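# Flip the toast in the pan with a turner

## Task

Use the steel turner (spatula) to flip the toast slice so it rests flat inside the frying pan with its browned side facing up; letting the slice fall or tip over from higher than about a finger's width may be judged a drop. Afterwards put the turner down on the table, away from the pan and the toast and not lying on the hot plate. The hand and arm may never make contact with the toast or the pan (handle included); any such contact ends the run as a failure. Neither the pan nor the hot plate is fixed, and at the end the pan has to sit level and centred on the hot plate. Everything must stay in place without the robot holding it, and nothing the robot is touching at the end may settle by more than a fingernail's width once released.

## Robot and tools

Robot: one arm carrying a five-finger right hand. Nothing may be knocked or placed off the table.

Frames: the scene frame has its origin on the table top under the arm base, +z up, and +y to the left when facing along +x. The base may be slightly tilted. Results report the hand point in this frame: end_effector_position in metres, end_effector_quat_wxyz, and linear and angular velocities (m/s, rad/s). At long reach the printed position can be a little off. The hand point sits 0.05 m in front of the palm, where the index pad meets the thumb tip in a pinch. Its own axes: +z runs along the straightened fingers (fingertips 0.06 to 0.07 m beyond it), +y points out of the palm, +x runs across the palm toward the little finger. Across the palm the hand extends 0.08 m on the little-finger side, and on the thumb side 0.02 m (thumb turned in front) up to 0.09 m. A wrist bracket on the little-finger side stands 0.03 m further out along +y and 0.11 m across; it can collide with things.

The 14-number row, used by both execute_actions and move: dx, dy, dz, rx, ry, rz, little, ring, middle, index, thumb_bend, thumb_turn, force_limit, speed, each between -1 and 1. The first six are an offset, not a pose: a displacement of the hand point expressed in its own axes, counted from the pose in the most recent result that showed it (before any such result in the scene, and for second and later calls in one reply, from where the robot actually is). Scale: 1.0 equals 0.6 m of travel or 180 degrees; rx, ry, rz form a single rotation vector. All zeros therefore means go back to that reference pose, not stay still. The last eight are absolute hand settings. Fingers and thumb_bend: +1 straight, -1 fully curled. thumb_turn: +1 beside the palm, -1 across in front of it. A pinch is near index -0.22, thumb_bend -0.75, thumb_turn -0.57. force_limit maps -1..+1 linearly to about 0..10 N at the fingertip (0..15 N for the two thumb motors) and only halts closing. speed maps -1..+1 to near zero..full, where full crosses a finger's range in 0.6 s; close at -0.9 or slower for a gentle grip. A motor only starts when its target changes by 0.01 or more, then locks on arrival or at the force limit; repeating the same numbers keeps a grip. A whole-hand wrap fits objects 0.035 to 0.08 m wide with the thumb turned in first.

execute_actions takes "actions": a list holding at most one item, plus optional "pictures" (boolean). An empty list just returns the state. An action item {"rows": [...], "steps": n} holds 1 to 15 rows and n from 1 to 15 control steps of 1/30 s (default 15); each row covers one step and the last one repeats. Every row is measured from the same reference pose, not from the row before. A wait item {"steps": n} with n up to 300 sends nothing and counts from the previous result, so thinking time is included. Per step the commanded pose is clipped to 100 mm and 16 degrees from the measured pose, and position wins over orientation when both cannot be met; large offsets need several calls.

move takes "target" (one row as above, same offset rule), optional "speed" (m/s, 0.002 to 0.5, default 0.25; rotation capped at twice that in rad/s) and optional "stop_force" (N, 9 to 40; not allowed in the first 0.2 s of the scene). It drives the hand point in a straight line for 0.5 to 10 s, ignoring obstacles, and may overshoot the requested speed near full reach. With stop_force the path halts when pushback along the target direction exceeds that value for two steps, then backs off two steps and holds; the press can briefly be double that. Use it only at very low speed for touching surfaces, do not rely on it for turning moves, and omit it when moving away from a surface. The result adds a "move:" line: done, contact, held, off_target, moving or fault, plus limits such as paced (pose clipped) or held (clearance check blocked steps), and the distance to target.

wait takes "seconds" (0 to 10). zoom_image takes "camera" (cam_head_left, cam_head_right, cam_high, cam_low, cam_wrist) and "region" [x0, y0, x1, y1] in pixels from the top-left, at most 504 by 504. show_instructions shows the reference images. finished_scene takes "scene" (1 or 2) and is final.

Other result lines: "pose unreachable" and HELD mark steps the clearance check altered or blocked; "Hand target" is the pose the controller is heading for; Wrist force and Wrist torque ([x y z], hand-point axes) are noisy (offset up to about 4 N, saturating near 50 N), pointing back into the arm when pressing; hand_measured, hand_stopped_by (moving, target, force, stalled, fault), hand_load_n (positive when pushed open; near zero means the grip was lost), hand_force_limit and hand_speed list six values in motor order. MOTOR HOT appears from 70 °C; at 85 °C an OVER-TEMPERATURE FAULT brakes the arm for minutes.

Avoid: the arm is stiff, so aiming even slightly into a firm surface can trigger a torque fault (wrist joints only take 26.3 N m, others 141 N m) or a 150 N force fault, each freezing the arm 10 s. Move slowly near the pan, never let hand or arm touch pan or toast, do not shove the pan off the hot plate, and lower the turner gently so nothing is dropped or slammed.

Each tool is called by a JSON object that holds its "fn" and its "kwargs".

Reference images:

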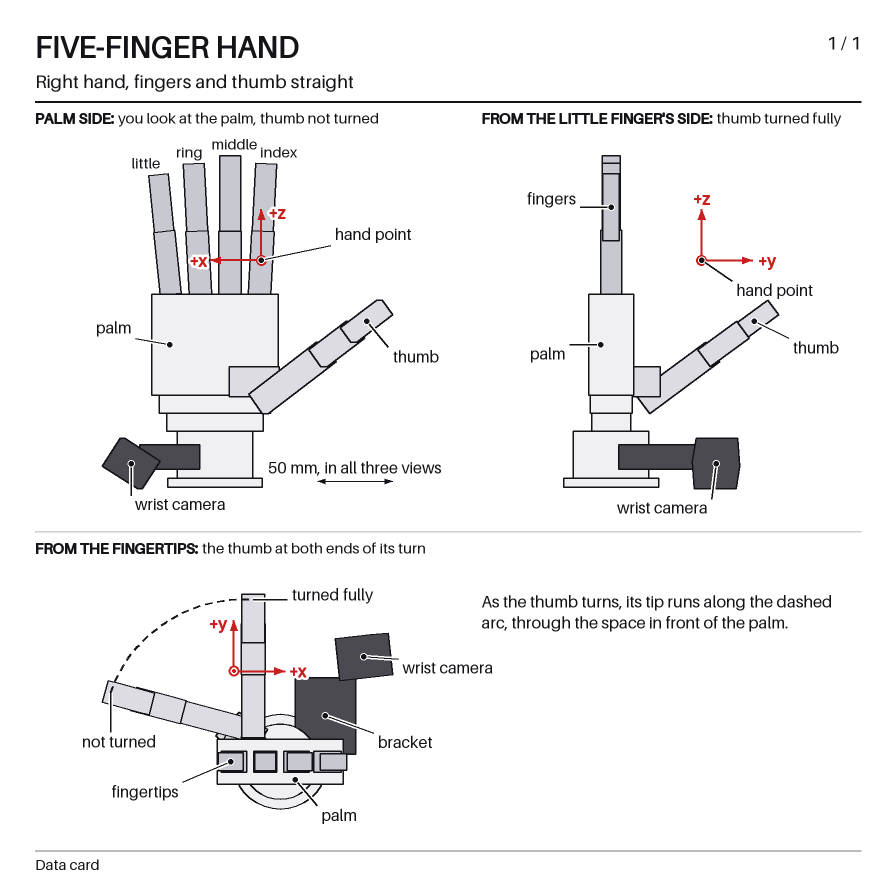

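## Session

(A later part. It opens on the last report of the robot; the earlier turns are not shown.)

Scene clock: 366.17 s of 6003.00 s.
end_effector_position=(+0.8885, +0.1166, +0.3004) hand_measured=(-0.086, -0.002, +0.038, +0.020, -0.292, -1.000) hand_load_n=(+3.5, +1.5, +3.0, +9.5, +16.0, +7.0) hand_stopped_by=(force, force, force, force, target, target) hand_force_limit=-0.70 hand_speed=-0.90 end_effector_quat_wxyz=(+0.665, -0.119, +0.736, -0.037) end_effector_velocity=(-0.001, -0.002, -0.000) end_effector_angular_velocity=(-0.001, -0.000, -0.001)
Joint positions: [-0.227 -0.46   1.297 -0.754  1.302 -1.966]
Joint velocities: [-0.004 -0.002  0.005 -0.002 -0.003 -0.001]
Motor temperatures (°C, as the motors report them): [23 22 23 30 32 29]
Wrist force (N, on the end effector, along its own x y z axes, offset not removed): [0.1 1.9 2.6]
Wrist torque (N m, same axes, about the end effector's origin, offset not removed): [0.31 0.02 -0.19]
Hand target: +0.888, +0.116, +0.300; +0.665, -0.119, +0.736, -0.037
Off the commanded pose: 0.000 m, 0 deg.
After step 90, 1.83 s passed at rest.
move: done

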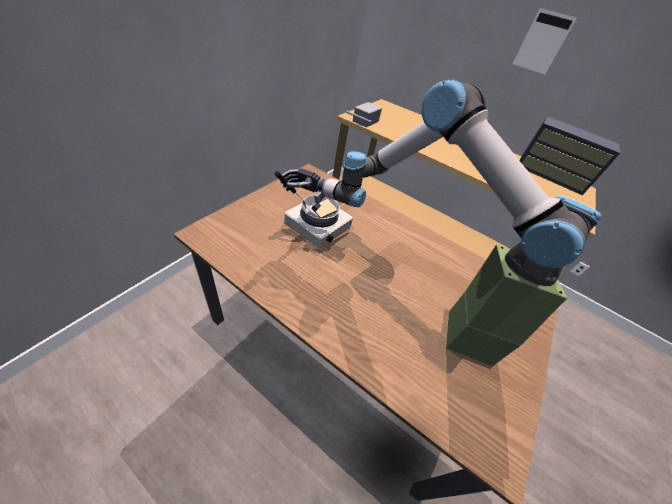

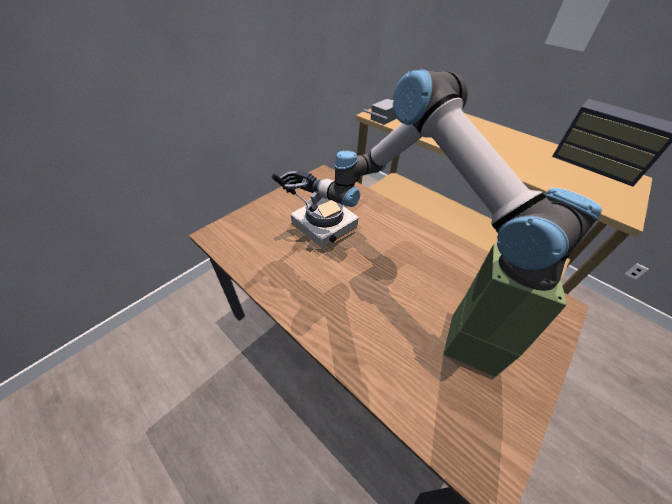

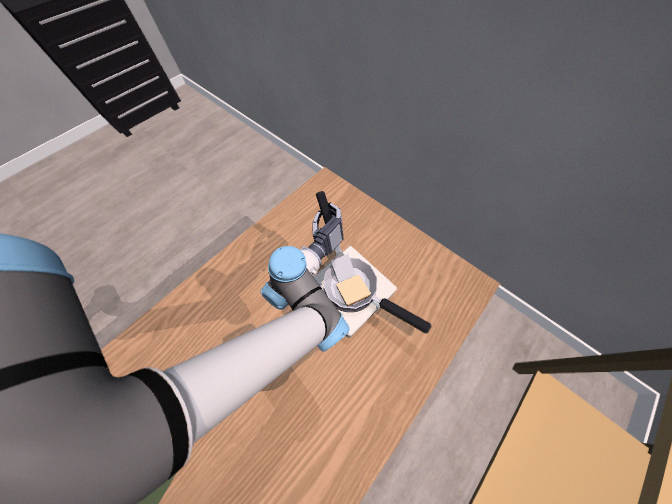

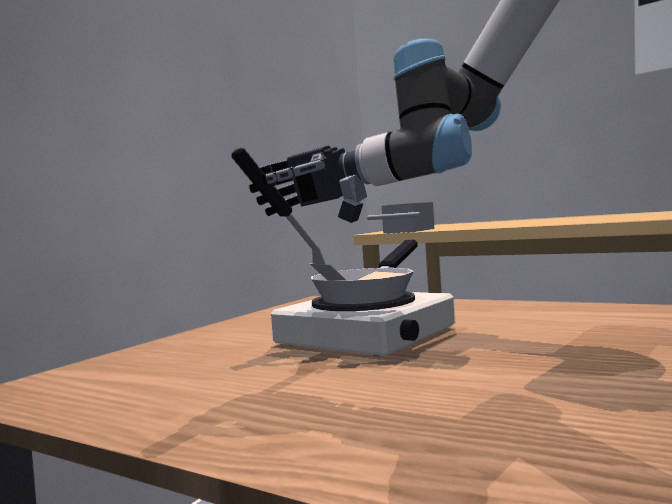

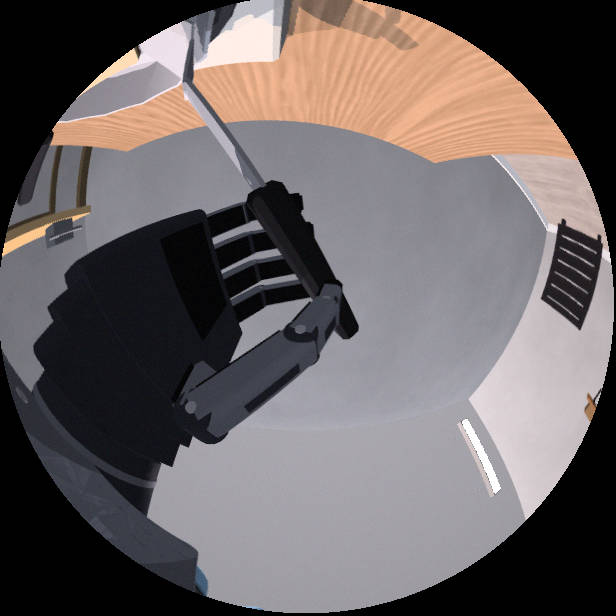

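{"fn": "move", "kwargs": {"target": [0.0312,0.0547,0.0323,-0.0007,0.0256,-0.0428,-0.3,-0.35,-0.35,-0.3,-0.3,-1,-0.7,-0.9], "speed": 0.03}}

{"fn": "zoom_image", "kwargs": {"camera": "cam_high", "region": [310, 230, 400, 320]}}

{"fn": "zoom_image", "kwargs": {"camera": "cam_head_right", "region": [290, 175, 360, 240]}}

{"fn": "zoom_image", "kwargs": {"camera": "cam_low", "region": [280, 200, 430, 320]}}

Scene clock: 389.70 s of 6003.00 s.
end_effector_position=(+0.9019, +0.1460, +0.2732) hand_measured=(-0.086, -0.002, +0.038, +0.020, -0.292, -1.000) hand_load_n=(+4.0, +1.5, +2.5, +9.0, +16.5, +6.5) hand_stopped_by=(force, force, force, force, target, target) hand_force_limit=-0.70 hand_speed=-0.90 end_effector_quat_wxyz=(+0.631, -0.167, +0.752, -0.085) end_effector_velocity=(+0.001, +0.001, -0.002) end_effector_angular_velocity=(-0.008, +0.004, -0.001)
Joint positions: [-0.173 -0.411  1.194 -0.627  1.389 -2.11 ]
Joint velocities: [ 0.002  0.003 -0.006  0.007  0.005 -0.008]
Motor temperatures (°C, as the motors report them): [23 22 23 30 32 29]
Wrist force (N, on the end effector, along its own x y z axes, offset not removed): [1.8 3.3 4.4]
Wrist torque (N m, same axes, about the end effector's origin, offset not removed): [0.15 -0.14 0.10]
Hand target: +0.902, +0.146, +0.273; +0.631, -0.167, +0.752, -0.085
Off the commanded pose: 0.000 m, 0 deg.
After step 90, 17.63 s passed at rest.
move: done

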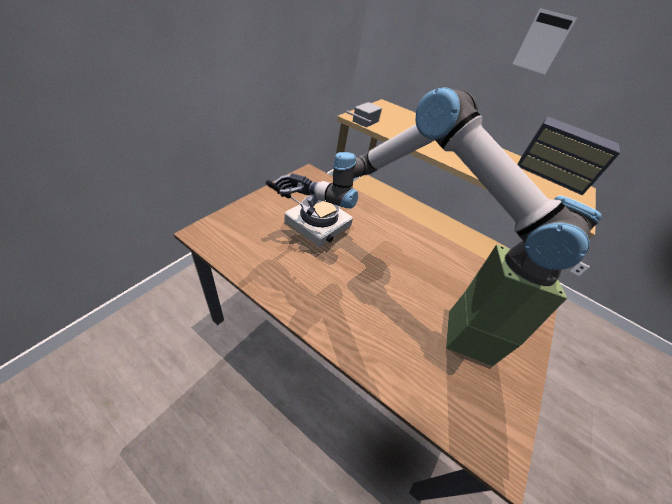

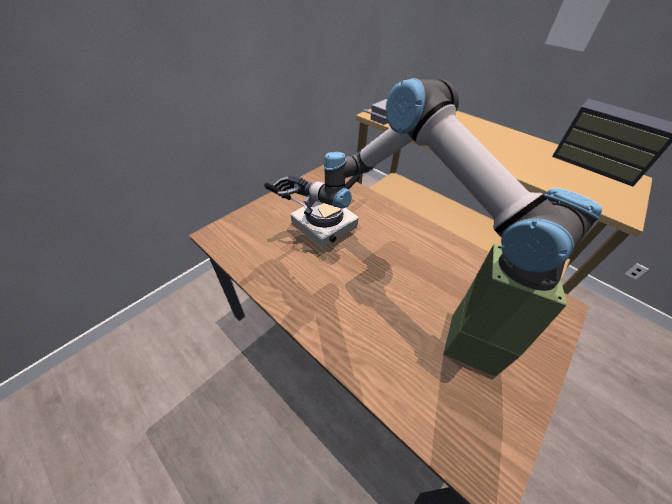

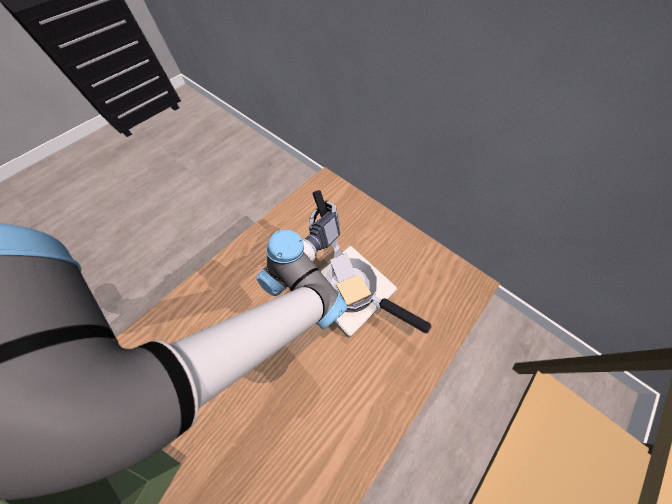

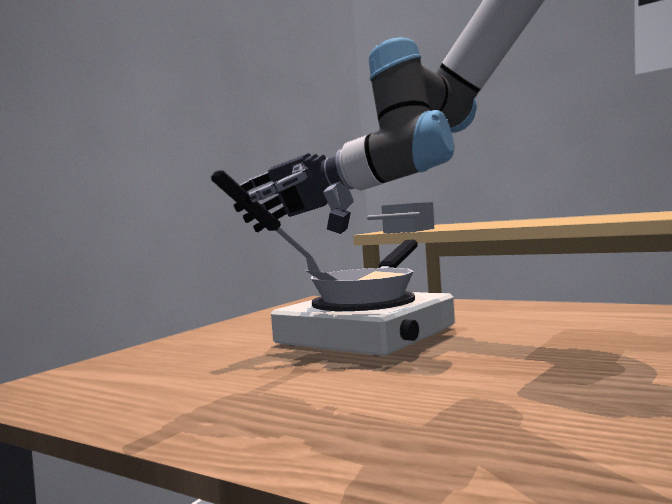

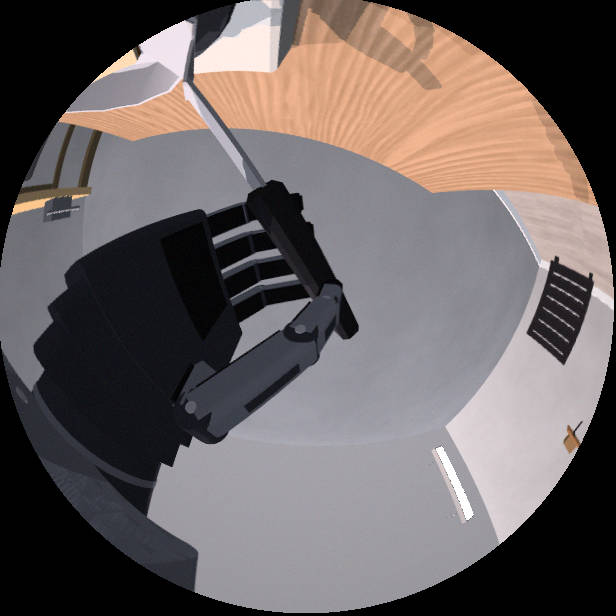

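Region (310, 230, 400, 320) of cam_high's 672x504 image, scaled by 5.600, with more detail than that image has.

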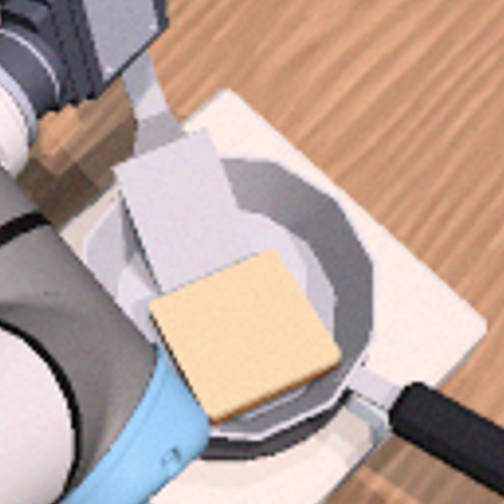

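Region (290, 175, 360, 240) of cam_head_right's 672x504 image, scaled by 7.200, with more detail than that image has; it fills the top 468 rows of this view, and the rest is white.

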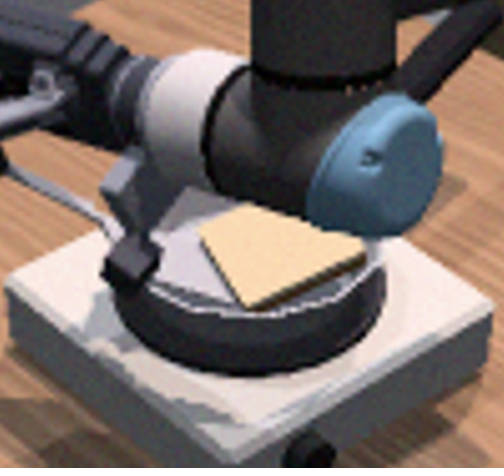

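Region (280, 200, 430, 320) of cam_low's 672x504 image, scaled by 3.360, with more detail than that image has; it fills the top 403 rows of this view, and the rest is white.

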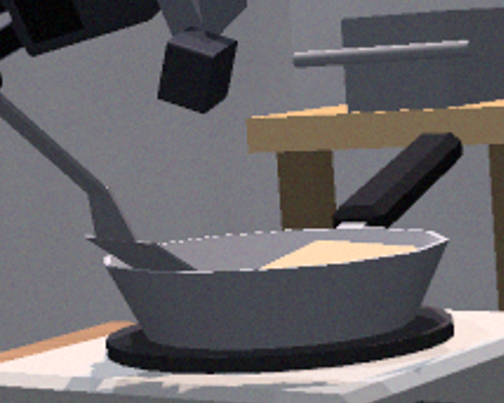

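{"fn": "move", "kwargs": {"target": [-0.0154,-0.0057,-0.0031,0,0,0,-0.3,-0.35,-0.35,-0.3,-0.3,-1,-0.7,-0.9], "speed": 0.01}}

{"fn": "zoom_image", "kwargs": {"camera": "cam_high", "region": [310, 230, 400, 320]}}

{"fn": "zoom_image", "kwargs": {"camera": "cam_head_left", "region": [285, 175, 355, 240]}}

{"fn": "zoom_image", "kwargs": {"camera": "cam_low", "region": [280, 200, 430, 320]}}

Scene clock: 400.03 s of 6003.00 s.
end_effector_position=(+0.9019, +0.1460, +0.2830) hand_measured=(-0.086, -0.002, +0.038, +0.020, -0.292, -1.000) hand_load_n=(+5.0, +1.5, +2.5, +8.0, +17.0, +6.0) hand_stopped_by=(force, force, force, force, target, target) hand_force_limit=-0.70 hand_speed=-0.90 end_effector_quat_wxyz=(+0.631, -0.167, +0.752, -0.085) end_effector_velocity=(-0.000, +0.000, +0.002) end_effector_angular_velocity=(-0.001, +0.000, -0.000)
Joint positions: [-0.171 -0.428  1.202 -0.617  1.391 -2.109]
Joint velocities: [ 0.001 -0.004  0.002  0.002  0.001 -0.001]
Motor temperatures (°C, as the motors report them): [23 22 23 30 32 29]
Wrist force (N, on the end effector, along its own x y z axes, offset not removed): [-3.9 -0.8 3.5]
Wrist torque (N m, same axes, about the end effector's origin, offset not removed): [-0.43 0.80 -0.33]
Hand target: +0.902, +0.146, +0.283; +0.631, -0.167, +0.752, -0.085
Off the commanded pose: 0.000 m, 0 deg.
After step 90, 6.10 s passed at rest.
move: done

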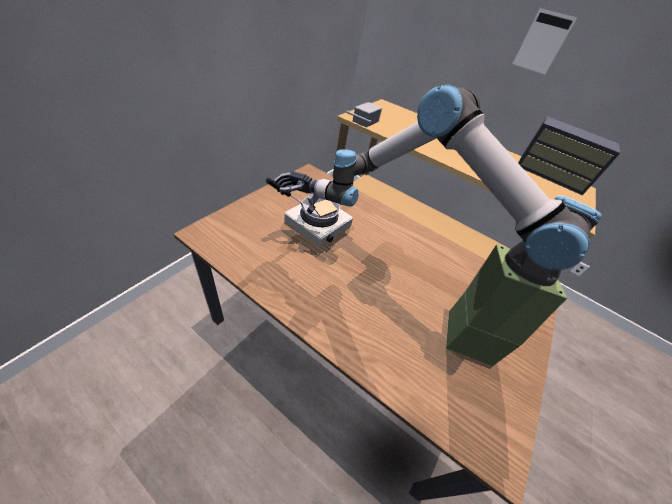

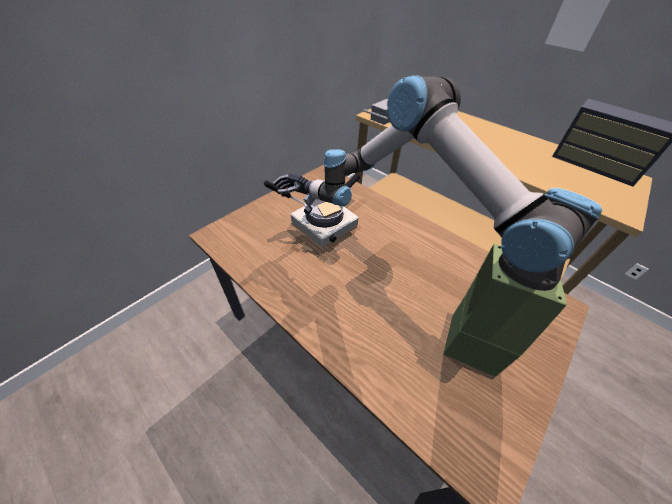

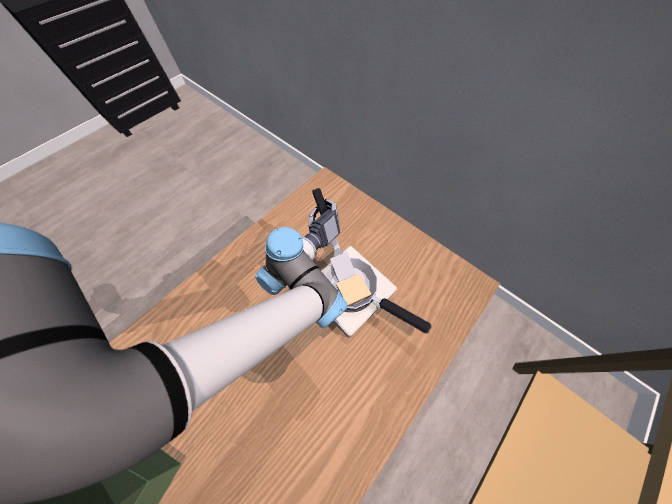

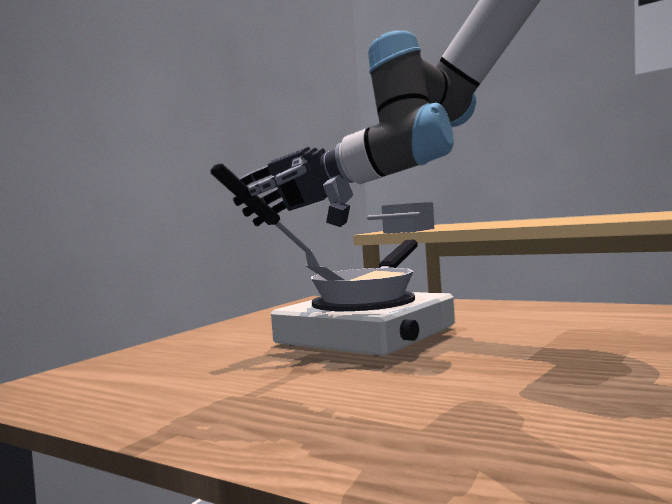

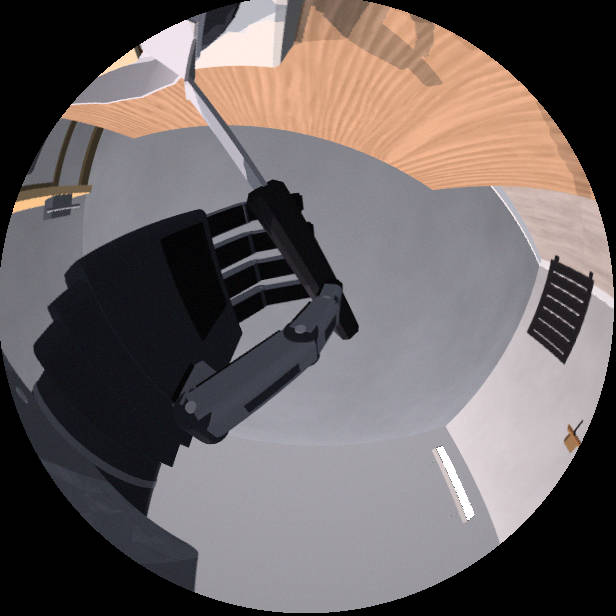

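Region (310, 230, 400, 320) of cam_high's 672x504 image, scaled by 5.600, with more detail than that image has.

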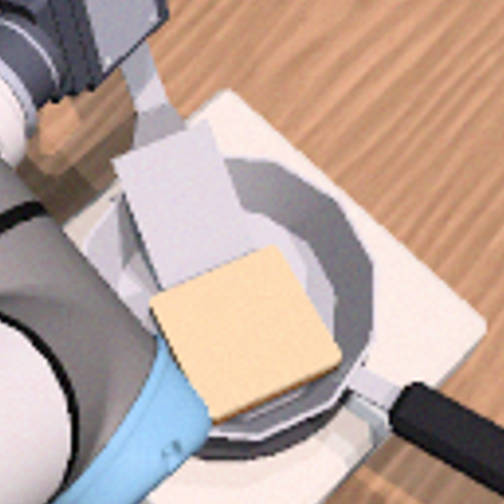

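Region (285, 175, 355, 240) of cam_head_left's 672x504 image, scaled by 7.200, with more detail than that image has; it fills the top 468 rows of this view, and the rest is white.

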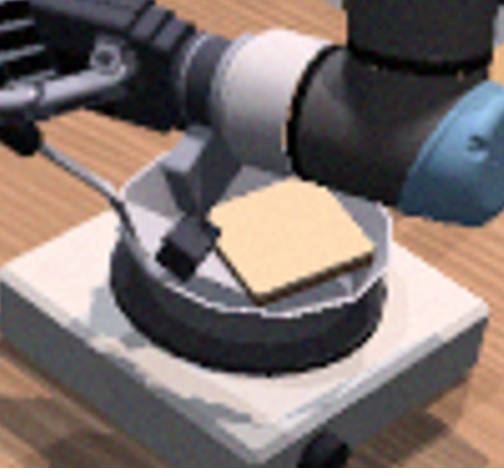

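Region (280, 200, 430, 320) of cam_low's 672x504 image, scaled by 3.360, with more detail than that image has; it fills the top 403 rows of this view, and the rest is white.

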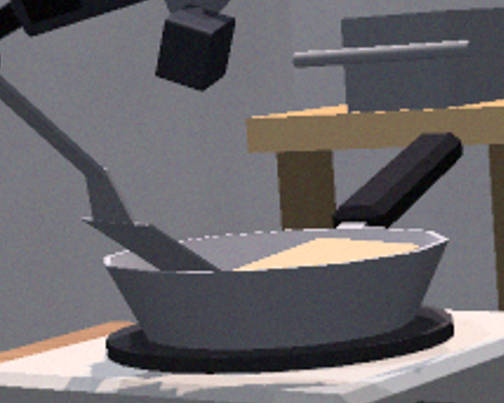

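{"fn": "move", "kwargs": {"target": [0.0138,0.0482,0.0285,-0.0007,0.0256,-0.0428,-0.3,-0.35,-0.35,-0.3,-0.3,-1,-0.7,-0.9], "speed": 0.03}}

{"fn": "zoom_image", "kwargs": {"camera": "cam_high", "region": [310, 230, 400, 320]}}

{"fn": "zoom_image", "kwargs": {"camera": "cam_head_left", "region": [285, 175, 355, 240]}}

{"fn": "zoom_image", "kwargs": {"camera": "cam_low", "region": [280, 200, 430, 320]}}

Scene clock: 409.63 s of 6003.00 s.
end_effector_position=(+0.9132, +0.1711, +0.2625) hand_measured=(-0.086, -0.002, +0.038, +0.020, -0.292, -1.000) hand_load_n=(+5.0, +1.5, +2.5, +8.0, +17.0, +6.0) hand_stopped_by=(force, force, force, force, target, target) hand_force_limit=-0.70 hand_speed=-0.90 end_effector_quat_wxyz=(+0.594, -0.214, +0.764, -0.133) end_effector_velocity=(+0.001, +0.002, -0.001) end_effector_angular_velocity=(-0.010, +0.004, -0.000)
Joint positions: [-0.119 -0.383  1.093 -0.486  1.486 -2.241]
Joint velocities: [ 0.004  0.004 -0.009  0.01   0.007 -0.009]
Motor temperatures (°C, as the motors report them): [23 22 23 30 32 29]
Wrist force (N, on the end effector, along its own x y z axes, offset not removed): [1.8 0.5 5.3]
Wrist torque (N m, same axes, about the end effector's origin, offset not removed): [-0.29 -0.31 0.15]
Hand target: +0.913, +0.171, +0.262; +0.593, -0.214, +0.764, -0.133
Off the commanded pose: 0.000 m, 0 deg.
After step 90, 3.73 s passed at rest.
move: done

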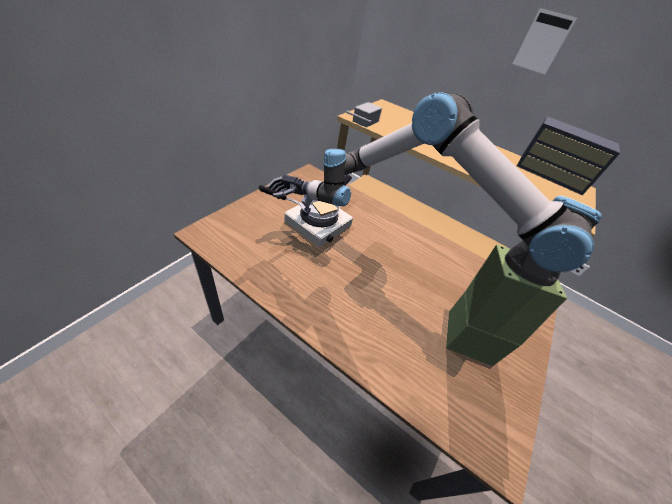

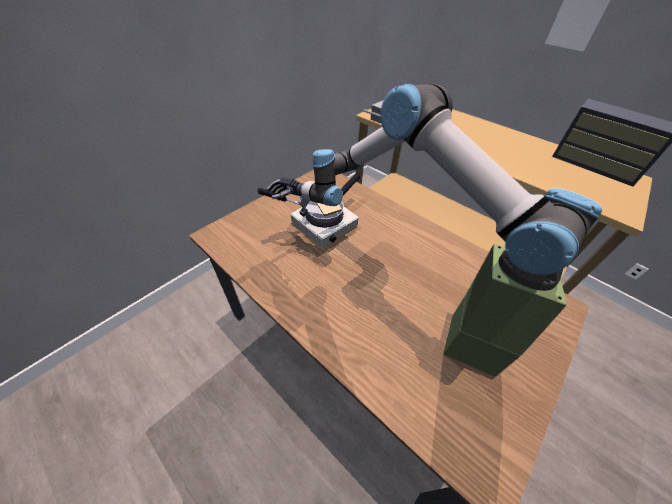

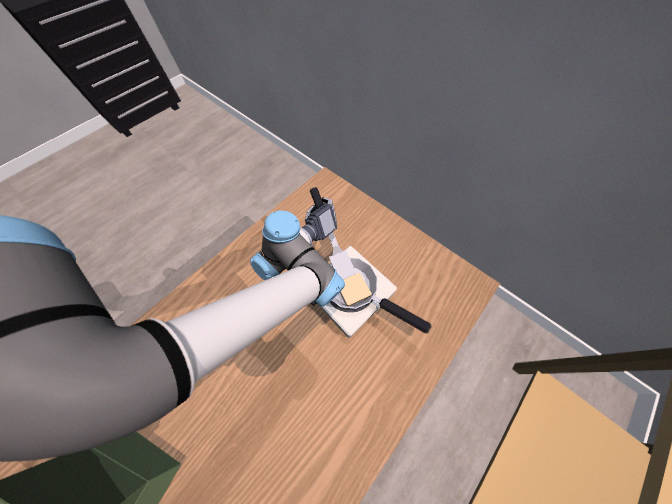

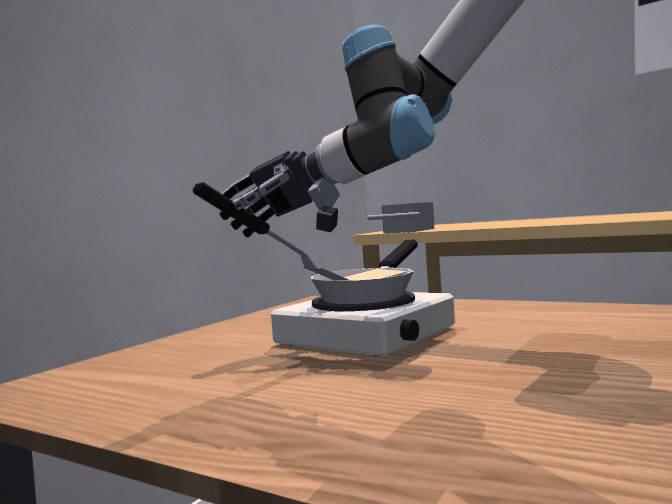

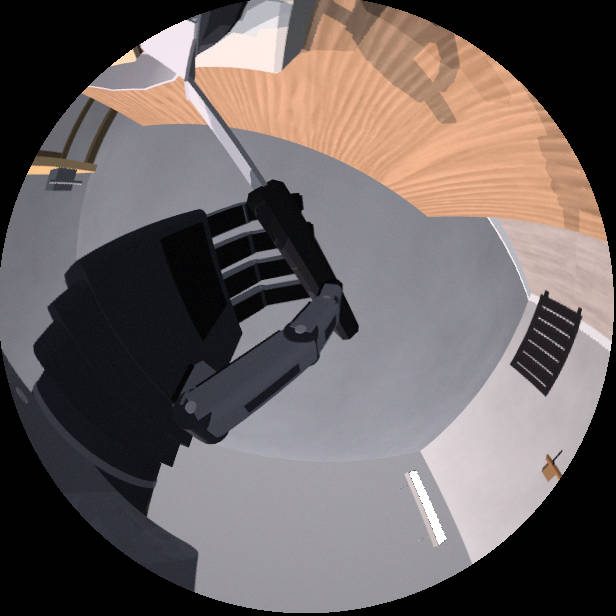

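Region (310, 230, 400, 320) of cam_high's 672x504 image, scaled by 5.600, with more detail than that image has.

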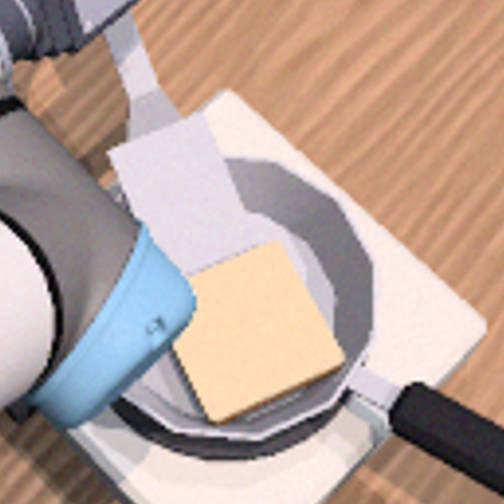

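Region (285, 175, 355, 240) of cam_head_left's 672x504 image, scaled by 7.200, with more detail than that image has; it fills the top 468 rows of this view, and the rest is white.

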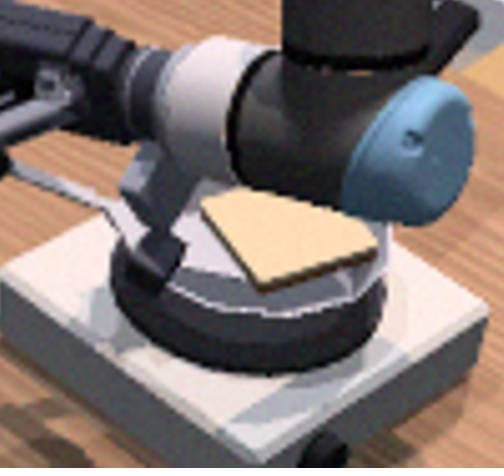

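Region (280, 200, 430, 320) of cam_low's 672x504 image, scaled by 3.360, with more detail than that image has; it fills the top 403 rows of this view, and the rest is white.

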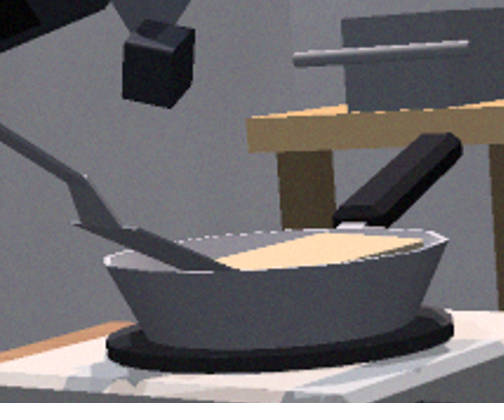

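{"fn": "zoom_image", "kwargs": {"camera": "cam_low", "region": [320, 255, 380, 290]}}

{"fn": "zoom_image", "kwargs": {"camera": "cam_head_left", "region": [300, 195, 340, 225]}}

{"fn": "zoom_image", "kwargs": {"camera": "cam_wrist", "region": [90, 0, 250, 110]}}

Region (320, 255, 380, 290) of cam_low's 672x504 image, scaled by 8.400, with more detail than that image has; it fills the top 294 rows of this view, and the rest is white.

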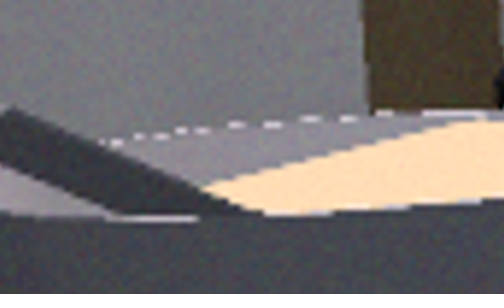

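Region (300, 195, 340, 225) of cam_head_left's 672x504 image, scaled by 12.600, with more detail than that image has; it fills the top 378 rows of this view, and the rest is white.

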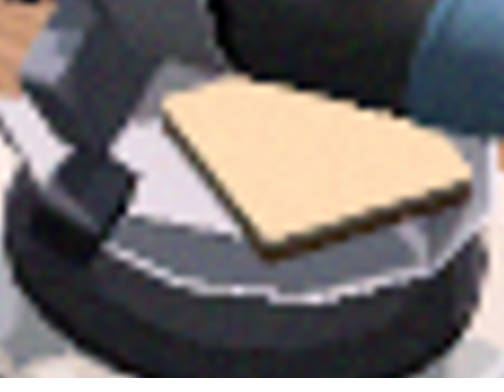

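Region (90, 0, 250, 110) of cam_wrist's 616x616 image, scaled by 3.150, with more detail than that image has; it fills the top 346 rows of this view, and the rest is white.

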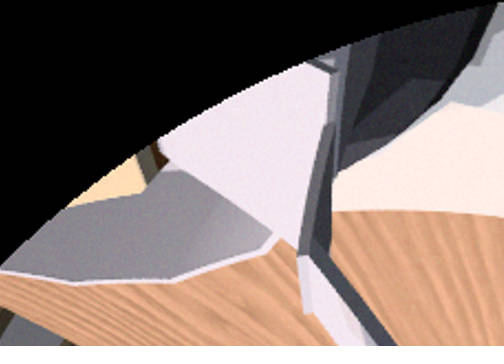

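{"fn": "move", "kwargs": {"target": [0.0027,0.0135,-0.019,0.0146,-0.0201,-0.0123,-0.3,-0.35,-0.35,-0.3,-0.3,-1,-0.7,-0.9], "speed": 0.02}}

{"fn": "zoom_image", "kwargs": {"camera": "cam_high", "region": [310, 230, 400, 320]}}

{"fn": "zoom_image", "kwargs": {"camera": "cam_head_left", "region": [295, 190, 345, 230]}}

{"fn": "zoom_image", "kwargs": {"camera": "cam_low", "region": [280, 200, 430, 320]}}

Scene clock: 447.37 s of 6003.00 s.
end_effector_position=(+0.9007, +0.1768, +0.2604) hand_measured=(-0.086, -0.002, +0.038, +0.020, -0.292, -1.000) hand_load_n=(+4.5, +1.5, +2.5, +8.0, +17.0, +6.0) hand_stopped_by=(force, force, force, force, target, target) hand_force_limit=-0.70 hand_speed=-0.90 end_effector_quat_wxyz=(+0.619, -0.219, +0.738, -0.155) end_effector_velocity=(-0.001, +0.001, +0.000) end_effector_angular_velocity=(-0.004, -0.010, +0.001)
Joint positions: [-0.113 -0.395  1.185 -0.644  1.487 -2.272]
Joint velocities: [ 0.001 -0.001  0.01  -0.018 -0.    -0.003]
Motor temperatures (°C, as the motors report them): [23 22 23 30 32 29]
Wrist force (N, on the end effector, along its own x y z axes, offset not removed): [2.8 3.4 1.8]
Wrist torque (N m, same axes, about the end effector's origin, offset not removed): [0.45 -0.20 0.34]
Hand target: +0.901, +0.177, +0.260; +0.620, -0.219, +0.738, -0.155
Off the commanded pose: 0.000 m, 0 deg.
After step 90, 32.33 s passed at rest.
move: done

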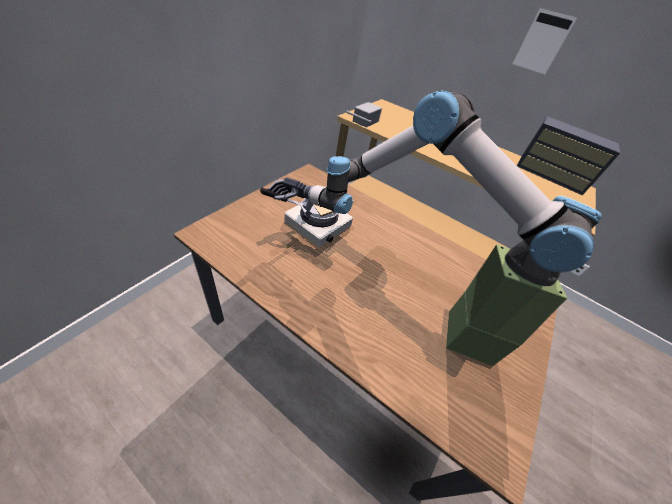

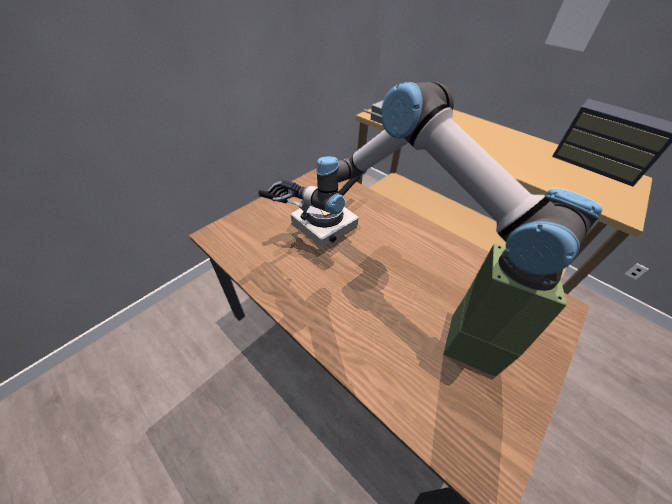

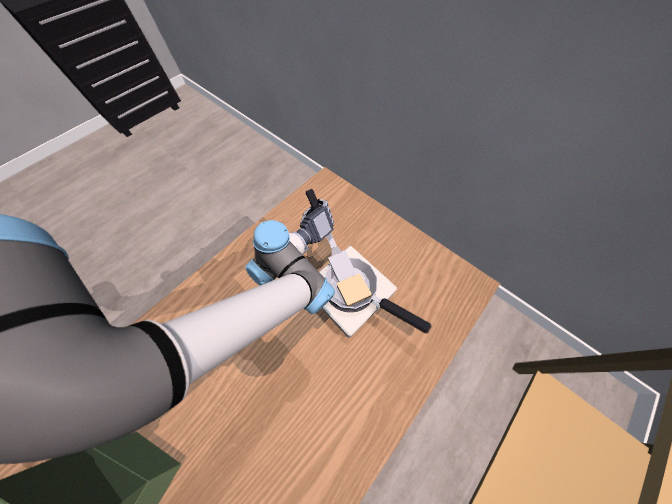

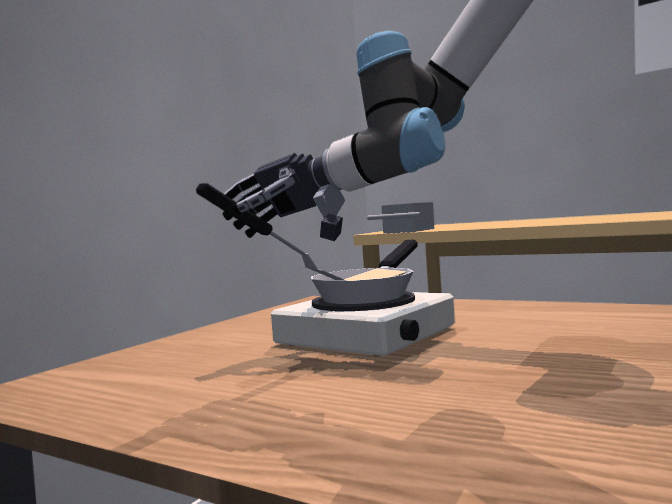

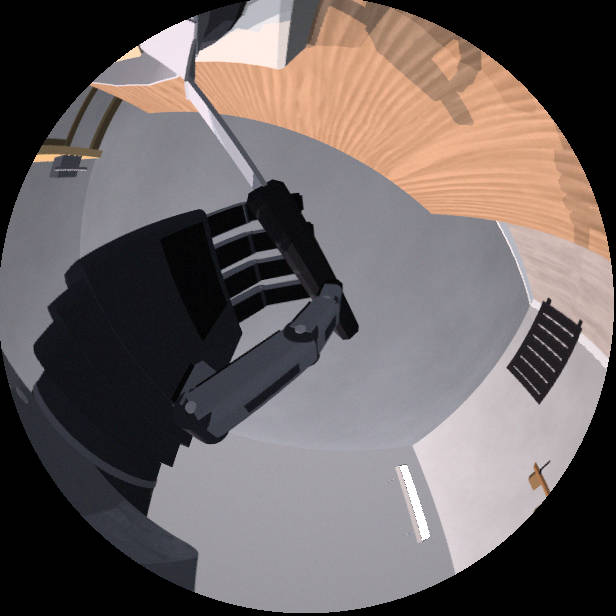

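Region (310, 230, 400, 320) of cam_high's 672x504 image, scaled by 5.600, with more detail than that image has.

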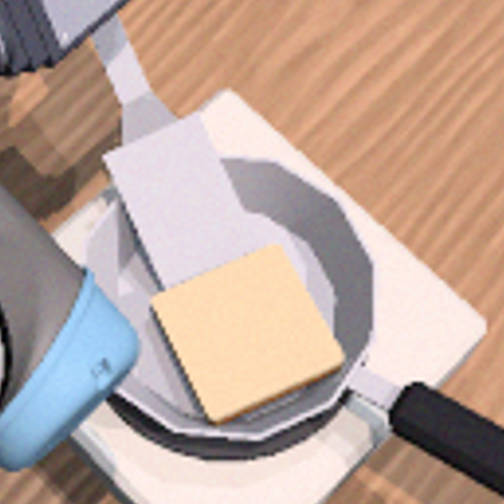

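Region (295, 190, 345, 230) of cam_head_left's 672x504 image, scaled by 10.080, with more detail than that image has; it fills the top 403 rows of this view, and the rest is white.

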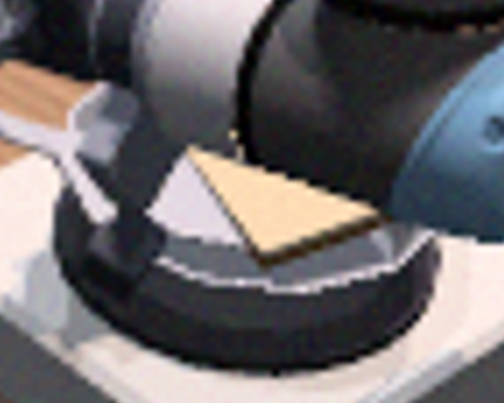

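Region (280, 200, 430, 320) of cam_low's 672x504 image, scaled by 3.360, with more detail than that image has; it fills the top 403 rows of this view, and the rest is white.

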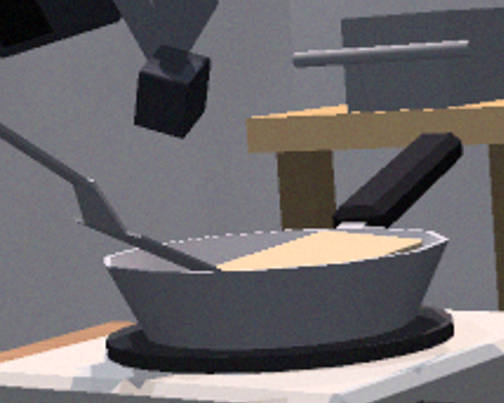

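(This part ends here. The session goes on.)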